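## Task

Find the foam block, which sits in the upper or middle drawer of one of the two short, slim file cabinets with three drawers each, and place it on the desk. When finished, every drawer in the room must be fully closed, both cabinets must stay roughly where they started, and the robot must be upright and level, since toppling or ending tilted is a failure. Nothing counts as done if it only holds because the robot is holding it.

## Robot and tools

ROBOT. A Hello Robot Stretch 3 with one arm: a two-wheeled base (0.33 m long, 0.34 m wide), a lift on a mast, and a telescoping arm that reaches out to the robot's right side, ending in a wrist (yaw, pitch, roll) and a gripper. The gripper cannot move forward on its own; drive the base for that. The base turns on the spot about the point between the drive wheels, 0.05 m behind its front edge, and cannot move sideways. With the arm retracted and wrist folded, turning sweeps a circle of radius 0.28 m; an unfolded level wrist reaches past it. Full base speed (0.30 m/s, 1.9 rad/s) only when stowed: lift_m under 0.30, arm_m under 0.03, wrist_yaw_rad over 2.54; otherwise 0.10 m/s and 0.63 rad/s. Cameras head_camera and nav_camera ride on the head (aimed by head_pan_rad and head_tilt_rad); wrist_camera rides on the gripper.

FRAMES. Base frame: origin on the floor midway between the drive wheels, x forward, y left, z up. hand_pose is reported in it, at the point where closed fingertips meet. Odometry frame is the base frame at scene start; heading is positive leftward, -3.142 to 3.142.

execute_actions takes "actions", a list run in order; an empty list just returns the current state with one image per camera. Each action may hold "robot", "steps" (1 to 450 control steps, 30 per second; default 1) and "until" (ends the action early once all its conditions hold). {"steps": n} alone waits. "robot" is one command, a list of up to 8 commands run in sequence (with {"pause_s": s}, at most 15 s, as a wait), or {"stop": true}, which brakes everything and clears the queue. A command contains:
- "base": exactly one of {"translate_m": d}, a relative drive in metres from where the base is when that command starts, forward positive, |d| at most 1; or {"rotate_rad": d}, a relative turn in radians, counter-clockwise (left) positive, |d| at most 3.2.
- "joints": absolute targets by name; unnamed joints keep their targets. lift_m 0 to 1.1 m (arm height); arm_m 0 to 0.52 m (extension); wrist_yaw_rad -1.345 to 4.42 (0 along the arm, positive toward the front, 3.0 folded over the base); wrist_pitch_rad -1.57 to 0.451 (0 level, negative tips fingers down); wrist_roll_rad -2.911 to 2.911 (0 fingers side by side); gripper_m -0.089 to 0.179 (larger is wider; the real gap is 0.007 m smaller near closed, 0.025 m smaller wide open, zero below 0.007); head_pan_rad -3.953 to 1.73 (0 ahead, positive left, -1.57 looks along the arm); head_tilt_rad -1.53 to 0.419 (negative down).
- "contact_limits": {"arm_m": e}, effort percent 1 to 100 at which the arm's motion halts; lower is gentler, too low halts immediately.
Any invalid value rejects the entire call and nothing runs. A new command acts at once and discards the rest of an older queue. A queue advances only when every motion of the previous command ends "done" ("off_target" also passes for base and gripper_m). To wait for everything: "steps": 450, "until": {"robot": {"status": "ended"}}. Other conditions compare fields, e.g. {"lift_m": [">", 0.3]}, with statuses as a word or ["!=", "moving"].

zoom_image: {"camera": name, "region": [x0, y0, x1, y1]}, pixels from the top-left of that camera's latest image, at most 504 by 504. Image sizes: head_camera 896x504, nav_camera 672x504 (fisheye), wrist_camera 644x364.

finished_scene: {"scene": n}; ends that scene irreversibly and reports success plus the next task. Make sure all motion has stopped first, since anything still moving is braked and may fall short.

RESULTS. base_status shows progress as (moved of goal). joint_status per joint: moving, done, off_target (rested short, may still push), contact_stop (pushed firmly; lift or arm then goes slack until commanded again), time_out, stopped, not_commanded, torque_fault (wrist servo off for 10 s, limp, goals refused). refusals and queue / queue_left track the queue; lines "refused:", "dropped:" and "replaced:" explain events, counting from 0. robot.on_its_own appears when the robot changed a goal itself, a joint is slack or off, a motor strains at rest, or base_tilt departs 3+ degrees from its start value. motor_effort is percent of maximum, positive toward higher values, peak in brackets, and biased. lidar_m: 12 ranges in 30-degree sectors, first straight ahead, counter-clockwise (4th left, 7th behind, 10th right), in a plane 0.17 m up; misses table tops, glass, thin legs. wrist_depth_mm and head_depth_mm: 7x7 grids of median depths. base_tilt in degrees, forward and right positive.

GRIPPING. Close to a gripper_m below the object's width to hold it; to let go, open at least 0.02 past where the pads touched. Neither the reading nor "done" proves a grasp; check the cameras. Over-squeezing triggers a stall guard that weakens the grip; send a new value to squeeze again.

CAUTIONS. Fold or unfold the wrist only with lift_m 0.32 to 0.95, wrist_pitch_rad -0.4 and roll near 0; once folded the lift may go to 0.25. With yaw below -0.4 keep pitch at -0.5 or lower. Pushing something immovable with the gripper above about 0.45 m, raising the contact limit, pushing again after a contact_stop, or driving while holding or hooking something fixed can tip the robot; snagging furniture, especially reversing, can too. If tilt appears, reverse the last move in small steps, free the gripper, and lower lift_m to about 0.2. Wrist and base have no contact stop. Avoid drops, slams and hard pushes; a loose object may occasionally be nudged by itself. Close every drawer fully and gently without shoving the cabinets.

Each tool is called after ">>>" as name(argument=value, ...) on one line, values as JSON.

## Session

I'll start by looking at the scene.

>>> execute_actions(actions=[])

Scene clock: 0.00 s.
robot.base_odometry: x=+0.000 y=+0.000 heading=+0.000 (m, m, rad; robot's odometry frame)
robot.turned_by_wheels: +0.000 (rad since the last result)
robot.turned_by_imu: +0.000 (rad since the last result)
robot.base_tilt: forward=+0.4 right=-0.5 (deg)
robot.lidar_m: 1.46 1.60 1.19 1.42 1.33 1.35 0.92 0.88 0.89 1.31 2.43 2.47
robot.head_depth_mm: 2149 2431 2519 2551 2568 2637 2249 / 2129 2230 2255 2305 2368 2357 2128 / 1997 2028 2076 2113 2149 1458 2016 / 1870 1916 1916 1964 1974 1436 1150 / 1723 1769 1805 1812 1846 1422 1037 / 1628 1654 1653 1698 1721 1401 975 / 1525 1524 1558 1579 1613 1386 966
robot.base_status: not_commanded
robot.joint_positions: lift_m=+0.555 arm_m=+0.001 wrist_yaw_rad=+2.916 wrist_pitch_rad=-0.330 wrist_roll_rad=-0.018 gripper_m=+0.037 head_pan_rad=+0.005 head_tilt_rad=-0.014
robot.joint_goals: lift_m=+0.555 arm_m=+0.001 wrist_yaw_rad=+2.916 wrist_pitch_rad=-0.330 wrist_roll_rad=-0.018 gripper_m=+0.037 head_pan_rad=+0.005 head_tilt_rad=-0.014
robot.joint_status: lift_m=not_commanded arm_m=not_commanded wrist_yaw_rad=not_commanded wrist_pitch_rad=not_commanded wrist_roll_rad=not_commanded gripper_m=not_commanded head_pan_rad=not_commanded head_tilt_rad=not_commanded
robot.measured_speeds: translate_m=+0.000 rotate_rad=+0.000 lift_m=+0.000 arm_m=+0.000 wrist_yaw_rad=+0.000 wrist_pitch_rad=+0.000 wrist_roll_rad=+0.000 head_pan_rad=+0.000 head_tilt_rad=+0.000
robot: refusals=0 queue=idle queue_left=0
robot.motor_effort: left_wheel=+1 right_wheel=-1 lift_m=+21 arm_m=+0 wrist_yaw_rad=+1 wrist_pitch_rad=+5 wrist_roll_rad=+1 gripper_m=+0 head_pan_rad=+0 head_tilt_rad=+2 (%)
robot.hand_pose: x=+0.0312 y=+0.0823 z=+0.5875 quat_wxyz=(+0.194, +0.700, +0.039, +0.687) (m; robot's base frame)
robot.wrist_depth_mm: - - - - - - - / - - - - - - - / - - - - - - - / - - - - - - - / - - - - - - - / 879 - - 889 921 874 910 / 736 741 747 761 743 763 769
pictures: head_camera (sideways: a quarter turn clockwise sets it upright), nav_camera (sideways: a quarter turn counterclockwise sets it upright), wrist_camera
Images, in order (width x height): head_camera 896x504, nav_camera 672x504, wrist_camera 644x364.

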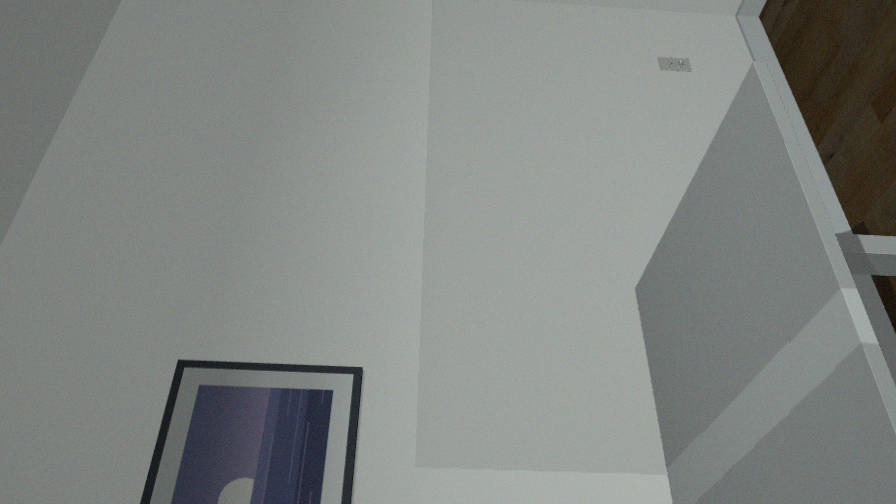

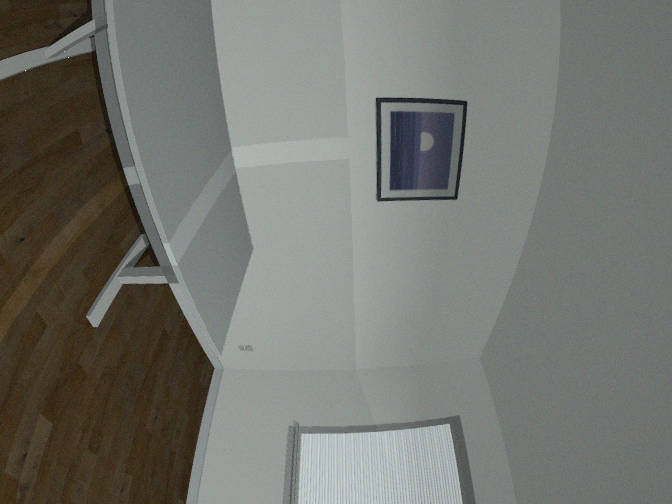

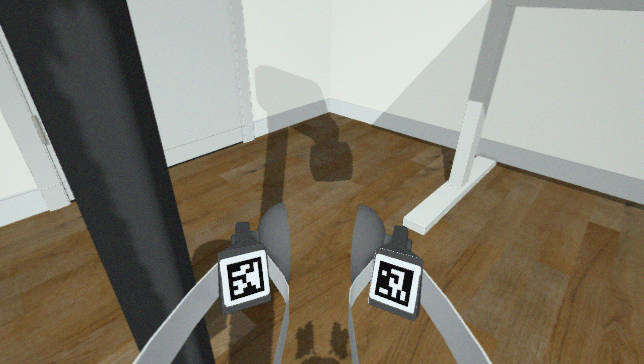

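>>> execute_actions(actions=[{"robot": {"joints": {"head_pan_rad": -2.3, "head_tilt_rad": -0.6}}, "steps": 200, "until": {"robot": {"status": "ended"}}}])

Scene clock: 5.47 s.
robot.base_odometry: x=+0.000 y=+0.000 heading=+0.000 (m, m, rad; robot's odometry frame)
robot.turned_by_wheels: +0.000 (rad since the last result)
robot.turned_by_imu: +0.000 (rad since the last result)
robot.base_tilt: forward=+0.4 right=-0.7 (deg)
robot.lidar_m: 1.45 1.60 1.19 1.42 1.33 1.35 0.92 0.87 0.89 1.30 2.43 2.46
robot.head_depth_mm: 711 780 1315 1326 1157 1400 1260 / 726 800 1355 1308 1225 1378 1262 / 742 817 1383 1313 1249 1365 1257 / 757 836 1412 1289 1281 1387 1258 / 771 859 1450 1293 1325 1405 1240 / 1044 1016 1226 1233 1456 1424 1237 / 863 920 1023 1139 1413 1439 1229
robot.base_status: not_commanded
robot.joint_positions: lift_m=+0.555 arm_m=+0.001 wrist_yaw_rad=+2.916 wrist_pitch_rad=-0.330 wrist_roll_rad=-0.018 gripper_m=+0.037 head_pan_rad=-2.293 head_tilt_rad=-0.593
robot.joint_goals: lift_m=+0.555 arm_m=+0.001 wrist_yaw_rad=+2.916 wrist_pitch_rad=-0.330 wrist_roll_rad=-0.018 gripper_m=+0.037 head_pan_rad=-2.300 head_tilt_rad=-0.600
robot.joint_status: lift_m=not_commanded arm_m=not_commanded wrist_yaw_rad=not_commanded wrist_pitch_rad=not_commanded wrist_roll_rad=not_commanded gripper_m=not_commanded head_pan_rad=done head_tilt_rad=done
robot.measured_speeds: translate_m=+0.000 rotate_rad=+0.000 lift_m=+0.000 arm_m=+0.000 wrist_yaw_rad=+0.000 wrist_pitch_rad=+0.000 wrist_roll_rad=+0.000 head_pan_rad=+0.000 head_tilt_rad=+0.000
robot: refusals=0 queue=done queue_left=0
robot.motor_effort: left_wheel=+1(0) right_wheel=+0(0) lift_m=+22(22) arm_m=+0(0) wrist_yaw_rad=+0(1) wrist_pitch_rad=+5(5) wrist_roll_rad=+1(1) gripper_m=+0(0) head_pan_rad=-2(29) head_tilt_rad=-5(40) (%)
robot.hand_pose: x=+0.0312 y=+0.0823 z=+0.5875 quat_wxyz=(+0.194, +0.700, +0.039, +0.687) (m; robot's base frame)
robot.wrist_depth_mm: - - - - - - - / - - - - - - - / - - - - - - - / - - - - - - - / - - - - - - - / 855 - - 886 937 906 909 / 744 732 747 735 762 744 762
pictures: head_camera (sideways: a quarter turn clockwise sets it upright), nav_camera (sideways: a quarter turn counterclockwise sets it upright), wrist_camera
Images, in order (width x height): head_camera 896x504, nav_camera 672x504, wrist_camera 644x364.

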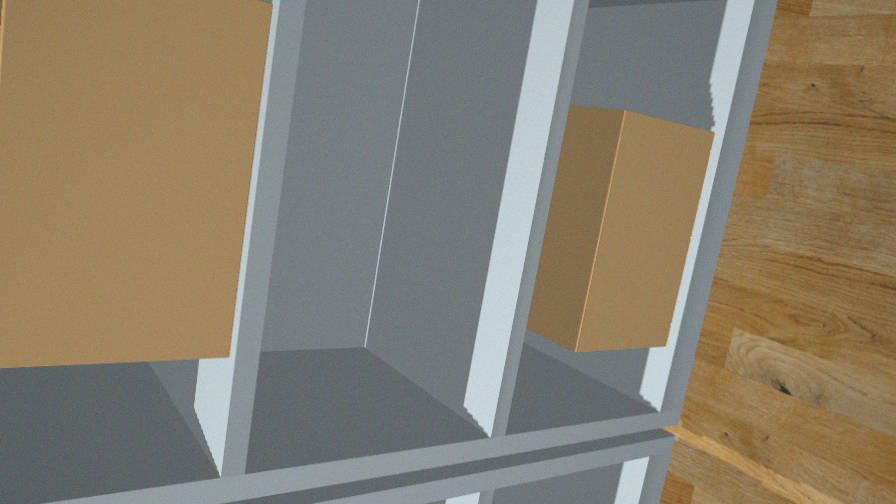

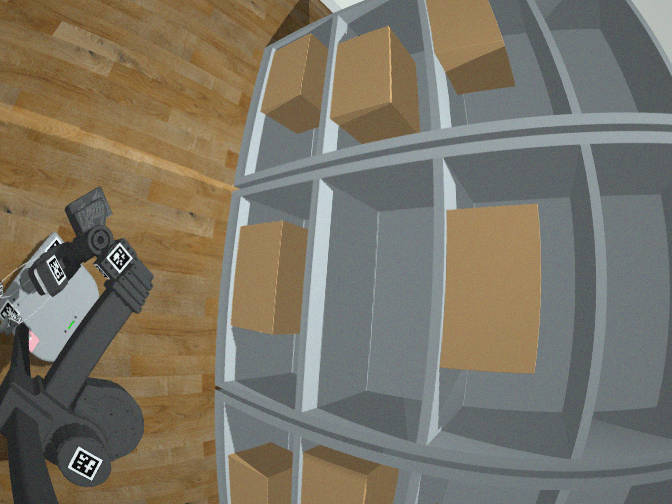

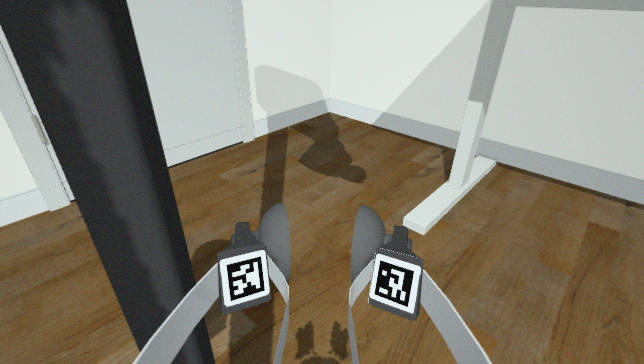

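>>> execute_actions(actions=[{"robot": {"joints": {"head_pan_rad": -1.2, "head_tilt_rad": -0.4}}, "steps": 200, "until": {"robot": {"status": "ended"}}}])

Scene clock: 14.30 s.
robot.base_odometry: x=+0.000 y=+0.000 heading=+0.000 (m, m, rad; robot's odometry frame)
robot.turned_by_wheels: +0.000 (rad since the last result)
robot.turned_by_imu: +0.000 (rad since the last result)
robot.base_tilt: forward=+0.6 right=-0.5 (deg)
robot.lidar_m: 1.46 1.60 1.19 1.41 1.33 1.35 0.92 0.87 0.89 1.30 2.43 2.47
robot.head_depth_mm: 2287 1473 1610 1709 1687 1616 1415 / 2271 2483 2684 2816 1962 1734 1418 / 2248 2421 2593 2751 2187 1718 1416 / 2168 2341 2547 2737 2194 1702 1400 / 2104 2274 2435 2658 2181 1694 1402 / 2079 2220 2386 2536 2172 1699 1379 / 2015 2145 2328 2516 2113 1683 1372
robot.base_status: not_commanded
robot.joint_positions: lift_m=+0.555 arm_m=+0.001 wrist_yaw_rad=+2.916 wrist_pitch_rad=-0.330 wrist_roll_rad=-0.018 gripper_m=+0.037 head_pan_rad=-1.207 head_tilt_rad=-0.409
robot.joint_goals: lift_m=+0.555 arm_m=+0.001 wrist_yaw_rad=+2.916 wrist_pitch_rad=-0.330 wrist_roll_rad=-0.018 gripper_m=+0.037 head_pan_rad=-1.200 head_tilt_rad=-0.400
robot.joint_status: lift_m=not_commanded arm_m=not_commanded wrist_yaw_rad=not_commanded wrist_pitch_rad=not_commanded wrist_roll_rad=not_commanded gripper_m=not_commanded head_pan_rad=done head_tilt_rad=done
robot.measured_speeds: translate_m=+0.000 rotate_rad=+0.000 lift_m=+0.000 arm_m=+0.000 wrist_yaw_rad=+0.000 wrist_pitch_rad=+0.000 wrist_roll_rad=+0.000 head_pan_rad=+0.000 head_tilt_rad=+0.000
robot: refusals=0 queue=done queue_left=0
robot.motor_effort: left_wheel=+0(0) right_wheel=+0(0) lift_m=+22(21) arm_m=+0(0) wrist_yaw_rad=+1(0) wrist_pitch_rad=+6(5) wrist_roll_rad=+1(1) gripper_m=+1(0) head_pan_rad=+2(30) head_tilt_rad=+5(24) (%)
robot.hand_pose: x=+0.0312 y=+0.0823 z=+0.5875 quat_wxyz=(+0.194, +0.700, +0.039, +0.687) (m; robot's base frame)
robot.wrist_depth_mm: - - - - - - - / - - - - - - - / - - - - - - - / - - - - - - - / - - - - - - - / 865 - - 877 916 889 881 / 735 742 738 755 752 740 775
pictures: head_camera (sideways: a quarter turn clockwise sets it upright), nav_camera (sideways: a quarter turn counterclockwise sets it upright), wrist_camera
Images, in order (width x height): head_camera 896x504, nav_camera 672x504, wrist_camera 644x364.

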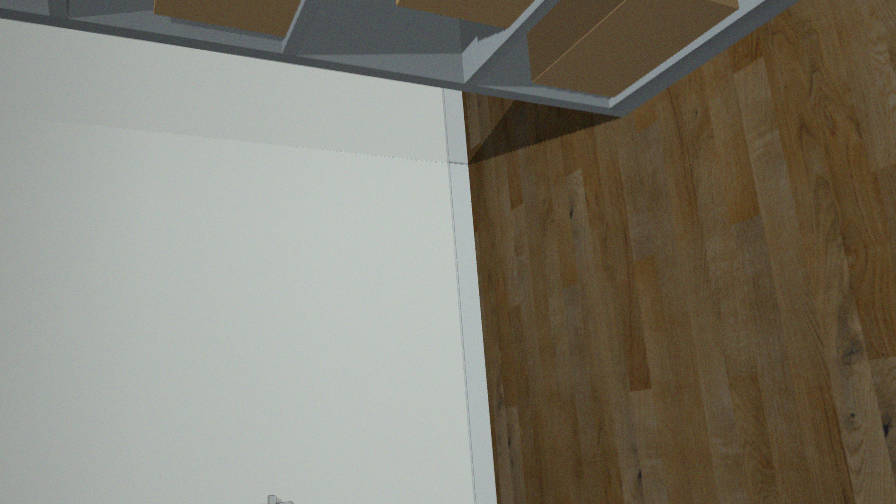

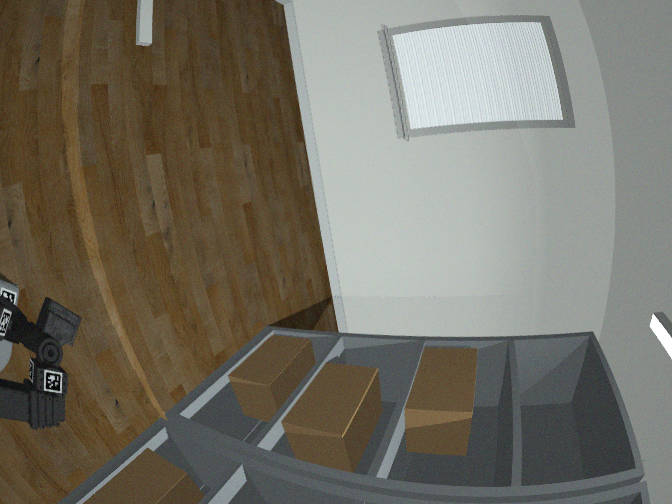

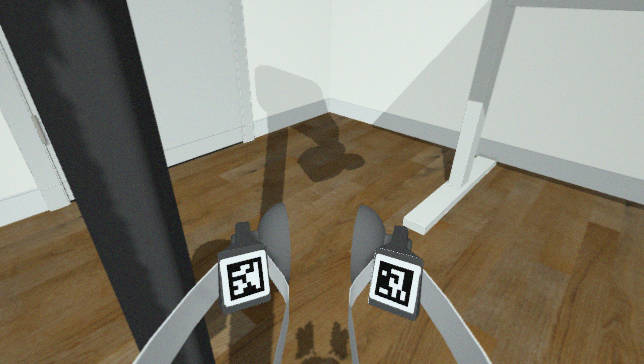

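>>> execute_actions(actions=[{"robot": {"base": {"rotate_rad": -1.216}, "joints": {"lift_m": 0.27, "wrist_yaw_rad": 3.0, "wrist_pitch_rad": -0.4, "head_pan_rad": -0.3, "head_tilt_rad": -0.5}}, "steps": 300, "until": {"robot": {"status": "ended"}}}, {"robot": {"base": {"translate_m": 1.0}}, "steps": 300, "until": {"robot": {"status": "ended"}}}])

Scene clock: 59.17 s.
robot.base_odometry: x=+0.348 y=-0.938 heading=-1.216 (m, m, rad; robot's odometry frame)
robot.turned_by_wheels: -1.216 (rad since the last result)
robot.turned_by_imu: -1.214 (rad since the last result)
robot.base_tilt: forward=+0.6 right=-0.5 (deg)
robot.lidar_m: 1.47 1.47 1.69 1.88 1.41 1.91 2.29 1.43 0.69 0.72 0.60 0.69
robot.head_depth_mm: 1782 1878 713 786 923 942 983 / 1679 1865 2105 2308 929 999 1087 / 1577 1730 1959 2173 1973 1581 1296 / 1487 1631 1807 2009 1964 1577 1320 / 1410 1532 1675 1869 1941 1569 1307 / 1342 1451 1577 1736 1856 1563 1299 / 1265 1368 1480 1634 1776 1556 1302
robot.base_status: done (translate_m +1.0000 of +1.0000)
robot.joint_positions: lift_m=+0.270 arm_m=+0.001 wrist_yaw_rad=+2.998 wrist_pitch_rad=-0.416 wrist_roll_rad=-0.018 gripper_m=+0.037 head_pan_rad=-0.307 head_tilt_rad=-0.495
robot.joint_goals: lift_m=+0.270 arm_m=+0.001 wrist_yaw_rad=+3.000 wrist_pitch_rad=-0.400 wrist_roll_rad=-0.018 gripper_m=+0.037 head_pan_rad=-0.300 head_tilt_rad=-0.500
robot.joint_status: lift_m=done arm_m=not_commanded wrist_yaw_rad=done wrist_pitch_rad=done wrist_roll_rad=not_commanded gripper_m=not_commanded head_pan_rad=done head_tilt_rad=done
robot.measured_speeds: translate_m=+0.000 rotate_rad=+0.000 lift_m=+0.000 arm_m=+0.000 wrist_yaw_rad=+0.000 wrist_pitch_rad=+0.000 wrist_roll_rad=+0.000 head_pan_rad=+0.000 head_tilt_rad=+0.000
robot: refusals=0 queue=done queue_left=0
robot.motor_effort: left_wheel=+4(16) right_wheel=-3(7) lift_m=+19(23) arm_m=+0(0) wrist_yaw_rad=+2(4) wrist_pitch_rad=+5(6) wrist_roll_rad=+1(0) gripper_m=+0(0) head_pan_rad=+3(30) head_tilt_rad=-3(12) (%)
robot.hand_pose: x=+0.0110 y=+0.0759 z=+0.2832 quat_wxyz=(+0.195, +0.694, +0.098, +0.686) (m; robot's base frame)
robot.wrist_depth_mm: - - - - - - - / - - - - - - - / 842 - 870 874 887 876 886 / 668 669 682 679 688 695 691 / 553 552 - 567 579 567 574 / 469 482 - - 494 481 481 / - - - - 409 417 419
pictures: head_camera (sideways: a quarter turn clockwise sets it upright), nav_camera (sideways: a quarter turn counterclockwise sets it upright), wrist_camera
Images, in order (width x height): head_camera 896x504, nav_camera 672x504, wrist_camera 644x364.

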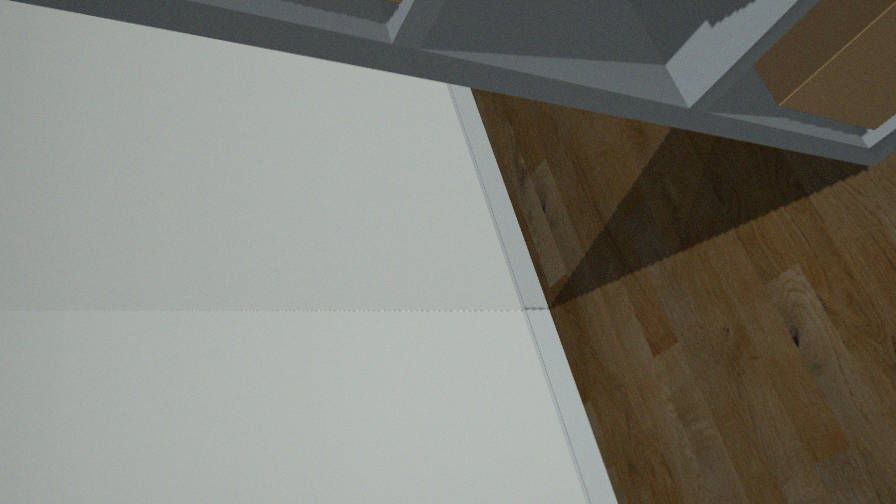

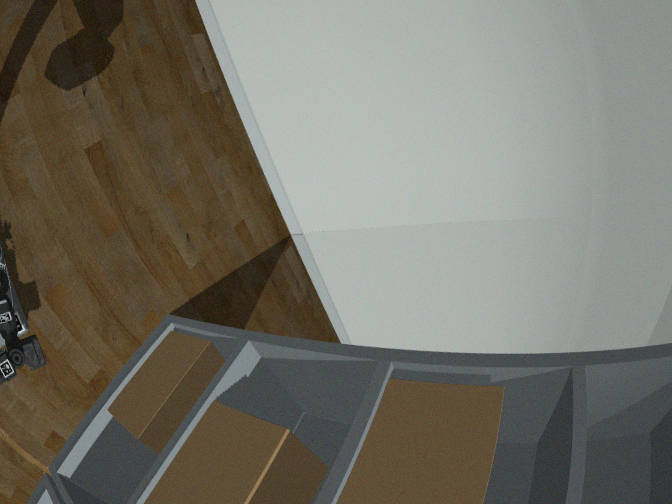

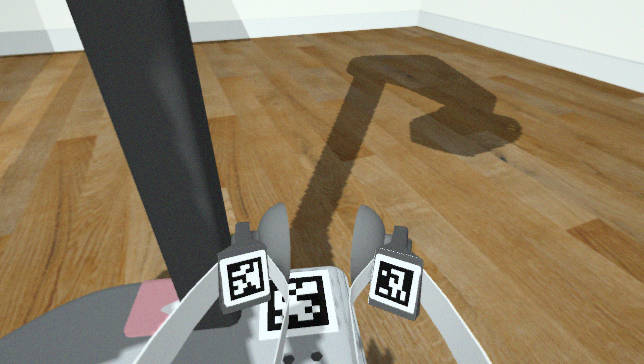

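>>> execute_actions(actions=[{"robot": [{"base": {"translate_m": 1.0}, "joints": {"head_pan_rad": -0.5, "head_tilt_rad": -0.4}}, {"base": {"rotate_rad": -1.33}}], "steps": 450, "until": {"robot": {"status": "ended"}}}])

Scene clock: 77.47 s.
robot.base_odometry: x=+0.695 y=-1.875 heading=-2.546 (m, m, rad; robot's odometry frame)
robot.turned_by_wheels: -1.330 (rad since the last result)
robot.turned_by_imu: -1.324 (rad since the last result)
robot.base_tilt: forward=+0.3 right=-0.6 (deg)
robot.lidar_m: 2.23 0.75 0.53 0.51 0.52 0.70 1.78 1.96 2.80 1.37 0.55 0.63
robot.head_depth_mm: 517 539 562 586 616 645 694 / 581 607 637 670 707 747 791 / 662 693 735 780 827 882 949 / 2553 2705 2981 2616 1002 1088 1192 / 2470 2658 2849 2957 2173 1704 1400 / 2348 2505 2717 2807 2148 1681 1383 / 2269 2415 2561 2738 2109 1682 1376
robot.base_status: done (rotate_rad -1.3299 of -1.3300)
robot.joint_positions: lift_m=+0.270 arm_m=+0.001 wrist_yaw_rad=+2.998 wrist_pitch_rad=-0.416 wrist_roll_rad=-0.018 gripper_m=+0.037 head_pan_rad=-0.493 head_tilt_rad=-0.408
robot.joint_goals: lift_m=+0.270 arm_m=+0.001 wrist_yaw_rad=+3.000 wrist_pitch_rad=-0.400 wrist_roll_rad=-0.018 gripper_m=+0.037 head_pan_rad=-0.500 head_tilt_rad=-0.400
robot.joint_status: lift_m=done arm_m=not_commanded wrist_yaw_rad=done wrist_pitch_rad=done wrist_roll_rad=not_commanded gripper_m=not_commanded head_pan_rad=done head_tilt_rad=done
robot.measured_speeds: translate_m=+0.000 rotate_rad=+0.000 lift_m=+0.000 arm_m=+0.000 wrist_yaw_rad=+0.000 wrist_pitch_rad=+0.000 wrist_roll_rad=+0.000 head_pan_rad=+0.000 head_tilt_rad=+0.000
robot: refusals=0 queue=done queue_left=0
robot.motor_effort: left_wheel=+3(15) right_wheel=-3(10) lift_m=+19(19) arm_m=+0(0) wrist_yaw_rad=+2(2) wrist_pitch_rad=+6(5) wrist_roll_rad=+1(1) gripper_m=+0(0) head_pan_rad=-2(16) head_tilt_rad=+4(15) (%)
robot.hand_pose: x=+0.0110 y=+0.0759 z=+0.2832 quat_wxyz=(+0.195, +0.694, +0.098, +0.686) (m; robot's base frame)
robot.wrist_depth_mm: 454 - 484 501 528 551 571 / 488 - 522 548 574 597 633 / 538 - 571 597 636 661 698 / 562 591 625 641 656 700 696 / 550 552 - 560 576 567 561 / 470 481 - - 490 481 480 / - - - - 413 417 418
pictures: head_camera (sideways: a quarter turn clockwise sets it upright), nav_camera (sideways: a quarter turn counterclockwise sets it upright), wrist_camera
Images, in order (width x height): head_camera 896x504, nav_camera 672x504, wrist_camera 644x364.

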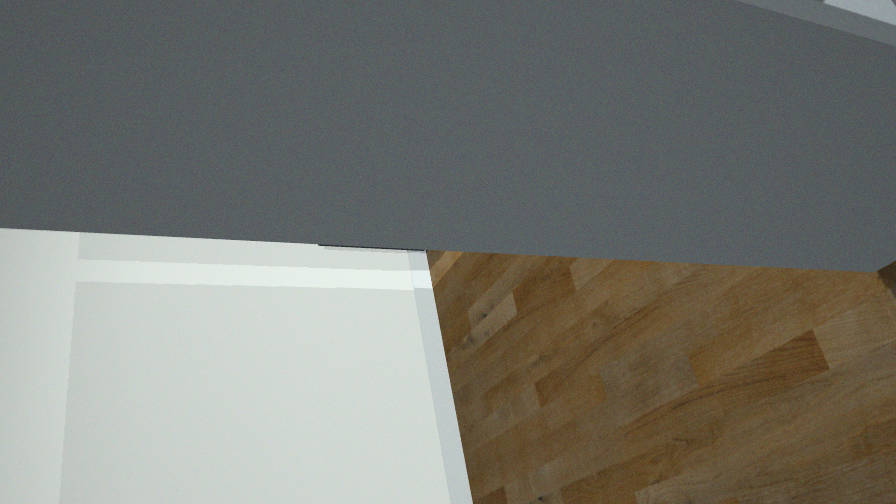

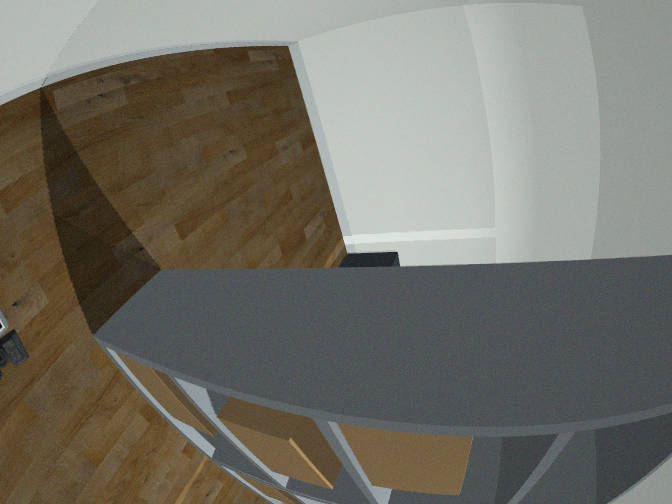

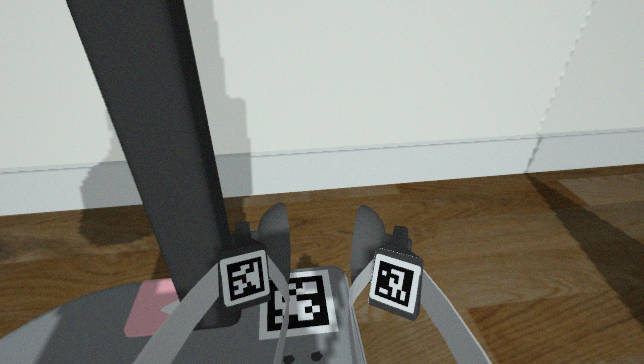

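>>> execute_actions(actions=[{"robot": {"base": {"translate_m": 1.0}, "joints": {"head_pan_rad": -1.0, "head_tilt_rad": -0.45}}, "steps": 450, "until": {"robot": {"status": "ended"}}}])

Scene clock: 95.37 s.
robot.base_odometry: x=-0.133 y=-2.437 heading=-2.546 (m, m, rad; robot's odometry frame)
robot.turned_by_wheels: +0.000 (rad since the last result)
robot.turned_by_imu: +0.001 (rad since the last result)
robot.base_tilt: forward=+0.4 right=-0.6 (deg)
robot.lidar_m: 1.62 0.79 0.56 0.54 0.55 0.74 1.90 0.62 0.49 0.82 1.83 1.70
robot.head_depth_mm: 2836 3044 3177 2908 2132 1685 1392 / 2905 3155 3348 2850 2125 1667 1378 / 3055 3225 2760 2748 2099 1668 1374 / 2613 2921 2836 2258 2078 1649 1372 / 2292 2475 2494 2035 2079 1651 1357 / 2049 2159 2279 2228 2058 1639 1350 / 1828 1939 2089 2205 2035 1616 1339
robot.base_status: done (translate_m +1.0000 of +1.0000)
robot.joint_positions: lift_m=+0.270 arm_m=+0.001 wrist_yaw_rad=+2.998 wrist_pitch_rad=-0.416 wrist_roll_rad=-0.018 gripper_m=+0.037 head_pan_rad=-0.993 head_tilt_rad=-0.445
robot.joint_goals: lift_m=+0.270 arm_m=+0.001 wrist_yaw_rad=+3.000 wrist_pitch_rad=-0.400 wrist_roll_rad=-0.018 gripper_m=+0.037 head_pan_rad=-1.000 head_tilt_rad=-0.450
robot.joint_status: lift_m=done arm_m=not_commanded wrist_yaw_rad=done wrist_pitch_rad=done wrist_roll_rad=not_commanded gripper_m=not_commanded head_pan_rad=done head_tilt_rad=done
robot.measured_speeds: translate_m=+0.000 rotate_rad=+0.000 lift_m=+0.000 arm_m=+0.000 wrist_yaw_rad=+0.000 wrist_pitch_rad=+0.000 wrist_roll_rad=+0.000 head_pan_rad=+0.000 head_tilt_rad=+0.000
robot: refusals=0 queue=done queue_left=0
robot.motor_effort: left_wheel=+3(15) right_wheel=-4(7) lift_m=+19(19) arm_m=-1(1) wrist_yaw_rad=+2(2) wrist_pitch_rad=+6(5) wrist_roll_rad=+1(0) gripper_m=+0(0) head_pan_rad=-2(21) head_tilt_rad=-2(8) (%)
robot.hand_pose: x=+0.0109 y=+0.0759 z=+0.2832 quat_wxyz=(+0.195, +0.694, +0.098, +0.686) (m; robot's base frame)
robot.wrist_depth_mm: 479 - 515 521 550 578 607 / 512 - 564 582 598 634 668 / 557 - 612 637 662 693 734 / 590 608 645 662 684 689 701 / 555 554 - 558 569 563 569 / 469 485 - - 493 478 475 / - - - - 419 418 421
pictures: head_camera (sideways: a quarter turn clockwise sets it upright), nav_camera (sideways: a quarter turn counterclockwise sets it upright), wrist_camera
Images, in order (width x height): head_camera 896x504, nav_camera 672x504, wrist_camera 644x364.

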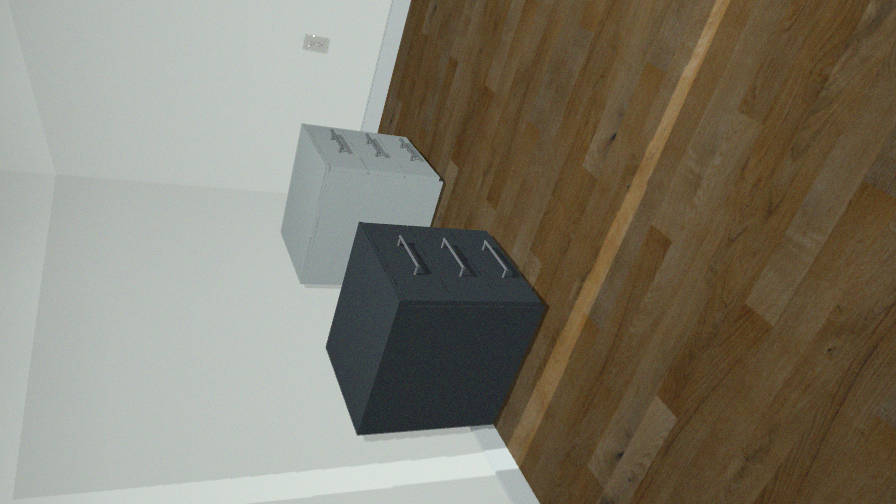

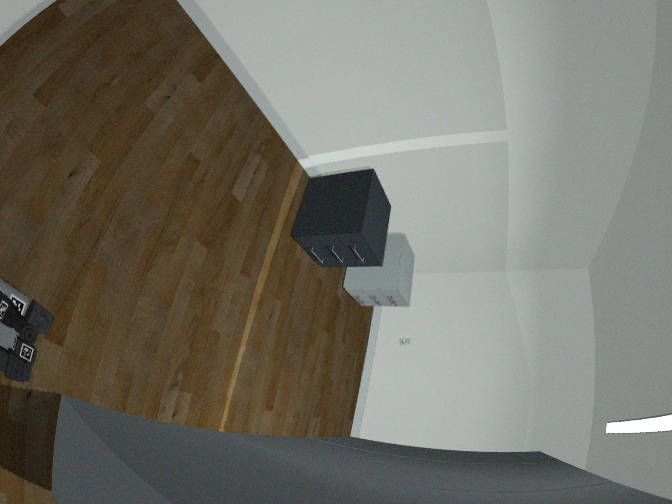

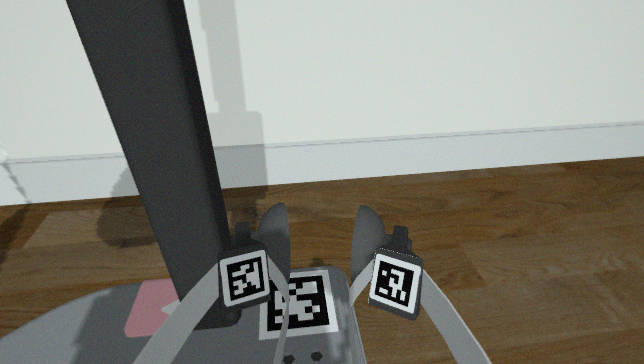

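>>> zoom_image(camera="head_camera", region=[260, 100, 580, 460])

Region (260, 100, 580, 460) of head_camera's 896x504 image, scaled by 1.400, with more detail than that image has.

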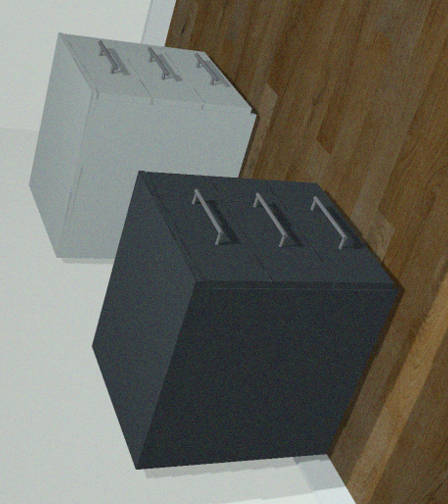

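>>> execute_actions(actions=[{"robot": [{"base": {"translate_m": 0.19}}, {"base": {"rotate_rad": 1.605}, "joints": {"head_pan_rad": -2.4, "head_tilt_rad": -0.6}}, {"base": {"translate_m": -1.0}}], "steps": 450, "until": {"robot": {"status": "ended"}}}])

Scene clock: 209.30 s.
robot.base_odometry: x=-0.879 y=-1.735 heading=-0.941 (m, m, rad; robot's odometry frame)
robot.turned_by_wheels: +1.605 (rad since the last result)
robot.turned_by_imu: +1.598 (rad since the last result)
robot.base_tilt: forward=+0.4 right=-0.6 (deg)
robot.lidar_m: 1.54 0.60 0.44 0.42 0.44 0.60 1.65 1.22 0.99 1.43 1.49 1.61
robot.head_depth_mm: 2123 2271 2457 2264 1798 1478 1265 / 2200 2441 1894 2078 1776 1466 1251 / 1996 2232 1869 1978 1767 1466 1250 / 1795 2020 1979 2054 1699 1465 1257 / 1631 1815 2000 1412 1558 1450 1251 / 1496 1660 1727 1298 1378 1439 1236 / 1383 1514 1609 1338 1485 1439 1231
robot.base_status: done (translate_m -1.0000 of -1.0000)
robot.joint_positions: lift_m=+0.270 arm_m=+0.001 wrist_yaw_rad=+2.998 wrist_pitch_rad=-0.417 wrist_roll_rad=-0.018 gripper_m=+0.037 head_pan_rad=-2.393 head_tilt_rad=-0.594
robot.joint_goals: lift_m=+0.270 arm_m=+0.001 wrist_yaw_rad=+3.000 wrist_pitch_rad=-0.400 wrist_roll_rad=-0.018 gripper_m=+0.037 head_pan_rad=-2.400 head_tilt_rad=-0.600
robot.joint_status: lift_m=done arm_m=not_commanded wrist_yaw_rad=done wrist_pitch_rad=done wrist_roll_rad=not_commanded gripper_m=not_commanded head_pan_rad=done head_tilt_rad=done
robot.measured_speeds: translate_m=+0.000 rotate_rad=+0.000 lift_m=+0.000 arm_m=+0.000 wrist_yaw_rad=+0.000 wrist_pitch_rad=+0.000 wrist_roll_rad=+0.000 head_pan_rad=+0.000 head_tilt_rad=+0.000
robot: refusals=0 queue=done queue_left=0
robot.motor_effort: left_wheel=-2(14) right_wheel=+3(12) lift_m=+19(19) arm_m=-1(1) wrist_yaw_rad=+2(2) wrist_pitch_rad=+5(5) wrist_roll_rad=+0(0) gripper_m=+0(0) head_pan_rad=-2(30) head_tilt_rad=-4(22) (%)
robot.hand_pose: x=+0.0109 y=+0.0759 z=+0.2832 quat_wxyz=(+0.195, +0.694, +0.098, +0.686) (m; robot's base frame)
robot.wrist_depth_mm: 393 - 411 427 440 455 469 / 418 - 444 466 477 496 521 / 465 - 487 506 532 549 587 / 509 522 546 567 587 607 650 / 537 553 - 558 577 578 576 / 469 488 - - 487 476 479 / - - - - 417 410 421
pictures: head_camera (sideways: a quarter turn clockwise sets it upright), nav_camera (sideways: a quarter turn counterclockwise sets it upright), wrist_camera
Images, in order (width x height): head_camera 896x504, nav_camera 672x504, wrist_camera 644x364.

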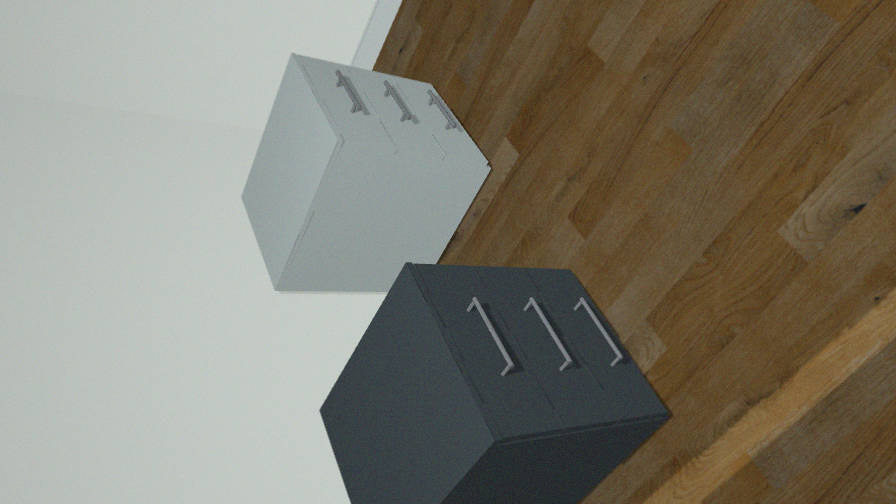

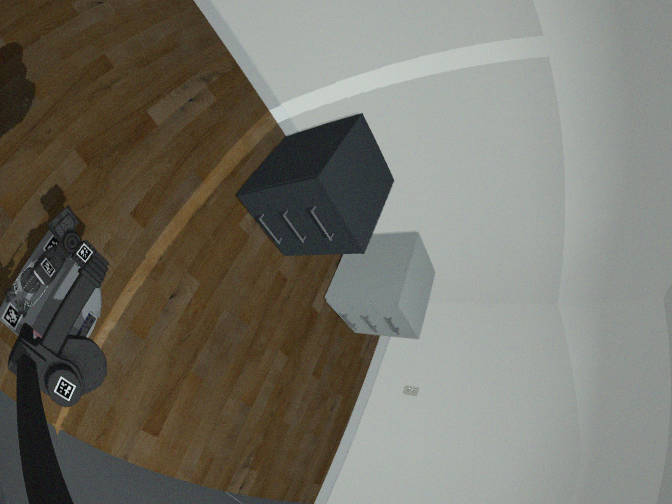

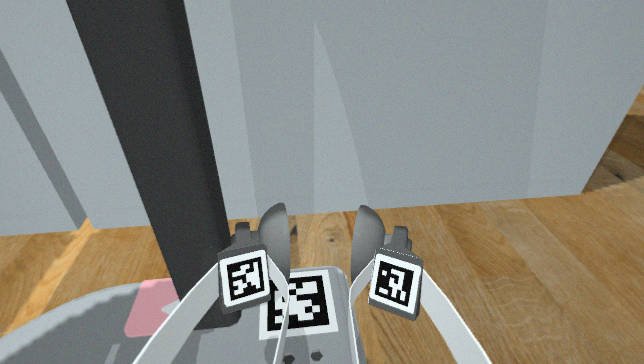

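>>> execute_actions(actions=[{"robot": [{"base": {"translate_m": -0.63}, "joints": {"lift_m": 0.292, "head_pan_rad": -1.6, "head_tilt_rad": -0.75}}, {"joints": {"lift_m": 0.34}}, {"joints": {"wrist_yaw_rad": 0.0, "gripper_m": 0.1}}, {"joints": {"wrist_pitch_rad": 0.0, "lift_m": 0.32}}], "steps": 450, "until": {"robot": {"status": "ended"}}}])

Scene clock: 231.90 s.
robot.base_odometry: x=-1.250 y=-1.226 heading=-0.941 (m, m, rad; robot's odometry frame)
robot.turned_by_wheels: +0.000 (rad since the last result)
robot.turned_by_imu: -0.001 (rad since the last result)
robot.base_tilt: forward=+0.4 right=-0.9 (deg)
robot.lidar_m: 2.17 0.60 0.44 0.42 0.44 0.60 1.59 1.24 0.89 0.86 1.49 2.02
robot.head_depth_mm: 1262 1451 1663 1836 1580 1352 1186 / 1273 1439 1622 1723 1554 1351 1186 / 1265 1426 1355 1182 1404 1344 1185 / 1259 1433 1351 1168 1406 1340 1198 / 1253 1427 1340 1181 1418 1338 1173 / 1252 1431 1643 1806 1539 1323 1166 / 1250 1422 1642 1806 1518 1323 1158
robot.base_status: done (translate_m -0.6300 of -0.6300)
robot.joint_positions: lift_m=+0.320 arm_m=+0.001 wrist_yaw_rad=+0.003 wrist_pitch_rad=-0.023 wrist_roll_rad=-0.018 gripper_m=+0.100 head_pan_rad=-1.607 head_tilt_rad=-0.741
robot.joint_goals: lift_m=+0.320 arm_m=+0.001 wrist_yaw_rad=+0.000 wrist_pitch_rad=+0.000 wrist_roll_rad=-0.018 gripper_m=+0.100 head_pan_rad=-1.600 head_tilt_rad=-0.750
robot.joint_status: lift_m=done arm_m=not_commanded wrist_yaw_rad=done wrist_pitch_rad=done wrist_roll_rad=not_commanded gripper_m=done head_pan_rad=done head_tilt_rad=done
robot.measured_speeds: translate_m=+0.000 rotate_rad=+0.000 lift_m=+0.000 arm_m=+0.000 wrist_yaw_rad=+0.000 wrist_pitch_rad=+0.000 wrist_roll_rad=+0.000 head_pan_rad=+0.000 head_tilt_rad=+0.000
robot: refusals=0 queue=done queue_left=0
robot.motor_effort: left_wheel=-3(12) right_wheel=+2(6) lift_m=+19(24) arm_m=-1(1) wrist_yaw_rad=-2(2) wrist_pitch_rad=+7(7) wrist_roll_rad=+0(1) gripper_m=+1(81) head_pan_rad=+2(29) head_tilt_rad=-5(21) (%)
robot.hand_pose: x=-0.0207 y=-0.4020 z=+0.4289 quat_wxyz=(+0.714, +0.010, -0.700, -0.007) (m; robot's base frame)
robot.wrist_depth_mm: - - - - - - - / - - - - - - - / - - - 608 592 - 848 / - - - 622 608 - 836 / - - 659 640 638 - 821 / 898 957 667 665 659 945 824 / 718 703 684 694 679 726 741
pictures: head_camera (sideways: a quarter turn clockwise sets it upright), nav_camera (sideways: a quarter turn counterclockwise sets it upright), wrist_camera
Images, in order (width x height): head_camera 896x504, nav_camera 672x504, wrist_camera 644x364.

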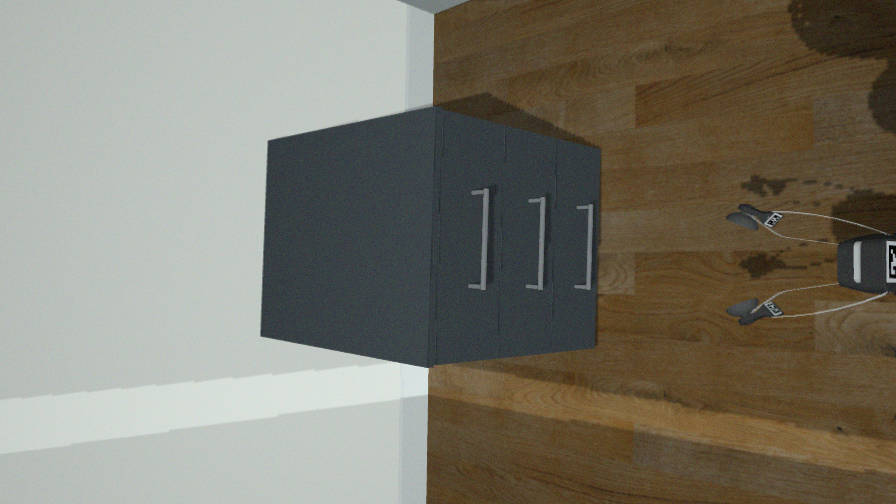

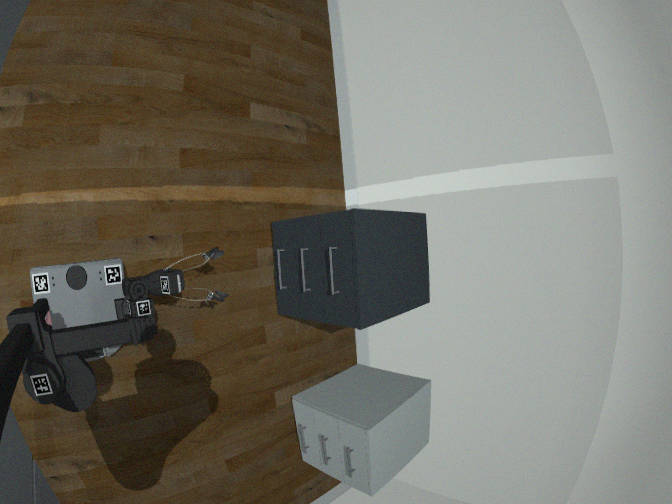

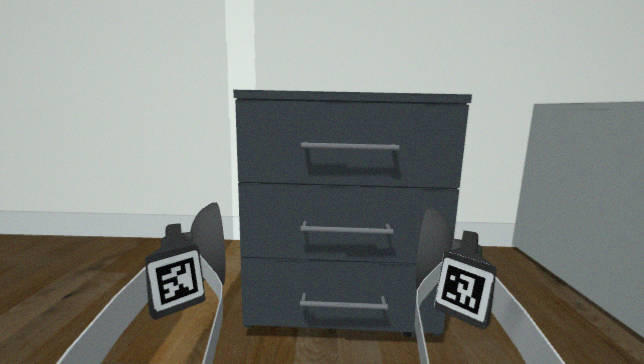

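>>> execute_actions(actions=[{"robot": {"base": {"translate_m": -0.045}, "joints": {"lift_m": 0.312, "wrist_roll_rad": 1.57, "arm_m": 0.33, "wrist_pitch_rad": 0.02, "gripper_m": 0.09}}, "steps": 450, "until": {"robot": {"status": "ended"}}}])

Scene clock: 281.93 s.
robot.base_odometry: x=-1.277 y=-1.190 heading=-0.941 (m, m, rad; robot's odometry frame)
robot.turned_by_wheels: +0.000 (rad since the last result)
robot.turned_by_imu: +0.000 (rad since the last result)
robot.base_tilt: forward=+0.5 right=-0.5 (deg)
robot.lidar_m: 2.22 0.60 0.44 0.42 0.44 0.60 1.55 1.24 1.11 0.86 1.48 2.03
robot.head_depth_mm: 1268 1425 1653 1819 1569 1348 1176 / 1277 1432 1656 1832 1557 1350 1179 / 1263 1423 1360 1178 1424 1338 1190 / 1256 1425 1343 1173 1384 1289 1174 / 1266 1417 1334 1173 1404 1334 1171 / 1255 1425 1620 1724 1489 1332 1164 / 1249 1412 1643 1808 1536 1319 1164
robot.base_status: done (translate_m -0.0450 of -0.0450)
robot.joint_positions: lift_m=+0.312 arm_m=+0.330 wrist_yaw_rad=+0.002 wrist_pitch_rad=-0.001 wrist_roll_rad=+1.570 gripper_m=+0.090 head_pan_rad=-1.607 head_tilt_rad=-0.741
robot.joint_goals: lift_m=+0.312 arm_m=+0.330 wrist_yaw_rad=+0.000 wrist_pitch_rad=+0.020 wrist_roll_rad=+1.570 gripper_m=+0.090 head_pan_rad=-1.600 head_tilt_rad=-0.750
robot.joint_status: lift_m=done arm_m=done wrist_yaw_rad=done wrist_pitch_rad=done wrist_roll_rad=done gripper_m=done head_pan_rad=done head_tilt_rad=done
robot.measured_speeds: translate_m=+0.000 rotate_rad=+0.000 lift_m=+0.000 arm_m=+0.000 wrist_yaw_rad=+0.000 wrist_pitch_rad=+0.000 wrist_roll_rad=+0.000 head_pan_rad=+0.000 head_tilt_rad=+0.000
robot: refusals=0 queue=done queue_left=0
robot.motor_effort: left_wheel=-3(9) right_wheel=+2(4) lift_m=+19(20) arm_m=+4(2) wrist_yaw_rad=-2(2) wrist_pitch_rad=+7(8) wrist_roll_rad=+1(1) gripper_m=-1(49) head_pan_rad=+2(2) head_tilt_rad=-4(5) (%)
robot.hand_pose: x=-0.0208 y=-0.7309 z=+0.4262 quat_wxyz=(+0.001, +0.001, -1.000, -0.001) (m; robot's base frame)
robot.wrist_depth_mm: 783 796 265 266 266 264 264 / 805 794 273 272 273 273 274 / 850 825 283 281 282 281 281 / 870 854 292 289 291 288 290 / 874 870 302 301 300 298 299 / 919 897 311 311 313 308 311 / 916 928 325 322 321 320 323
pictures: head_camera (sideways: a quarter turn clockwise sets it upright), nav_camera (sideways: a quarter turn counterclockwise sets it upright), wrist_camera
Images, in order (width x height): head_camera 896x504, nav_camera 672x504, wrist_camera 644x364.

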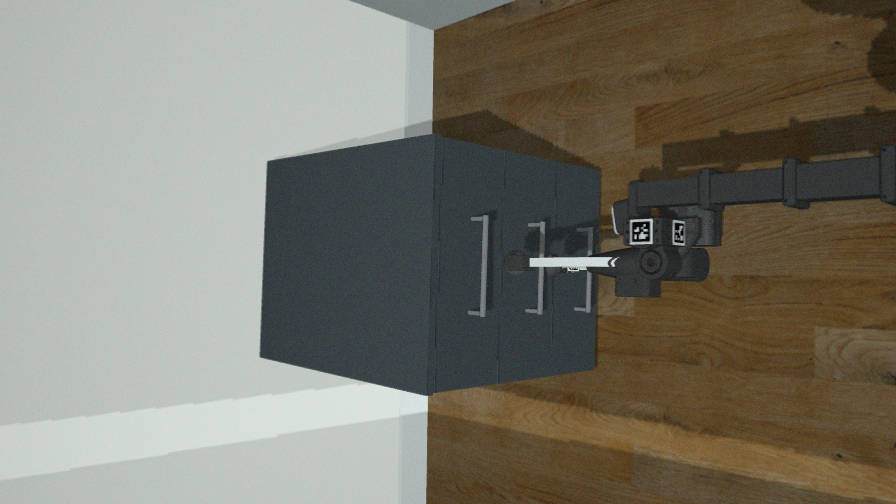

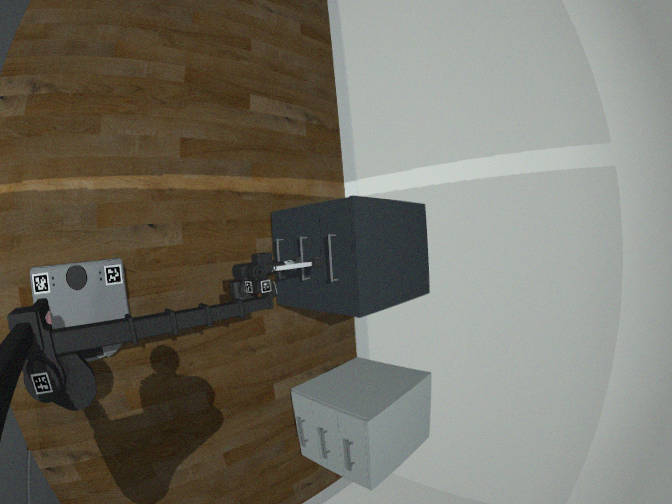

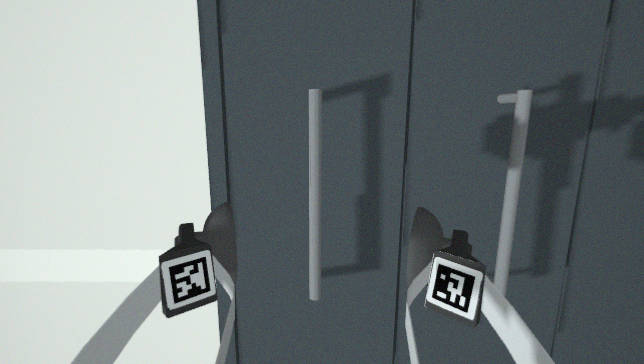

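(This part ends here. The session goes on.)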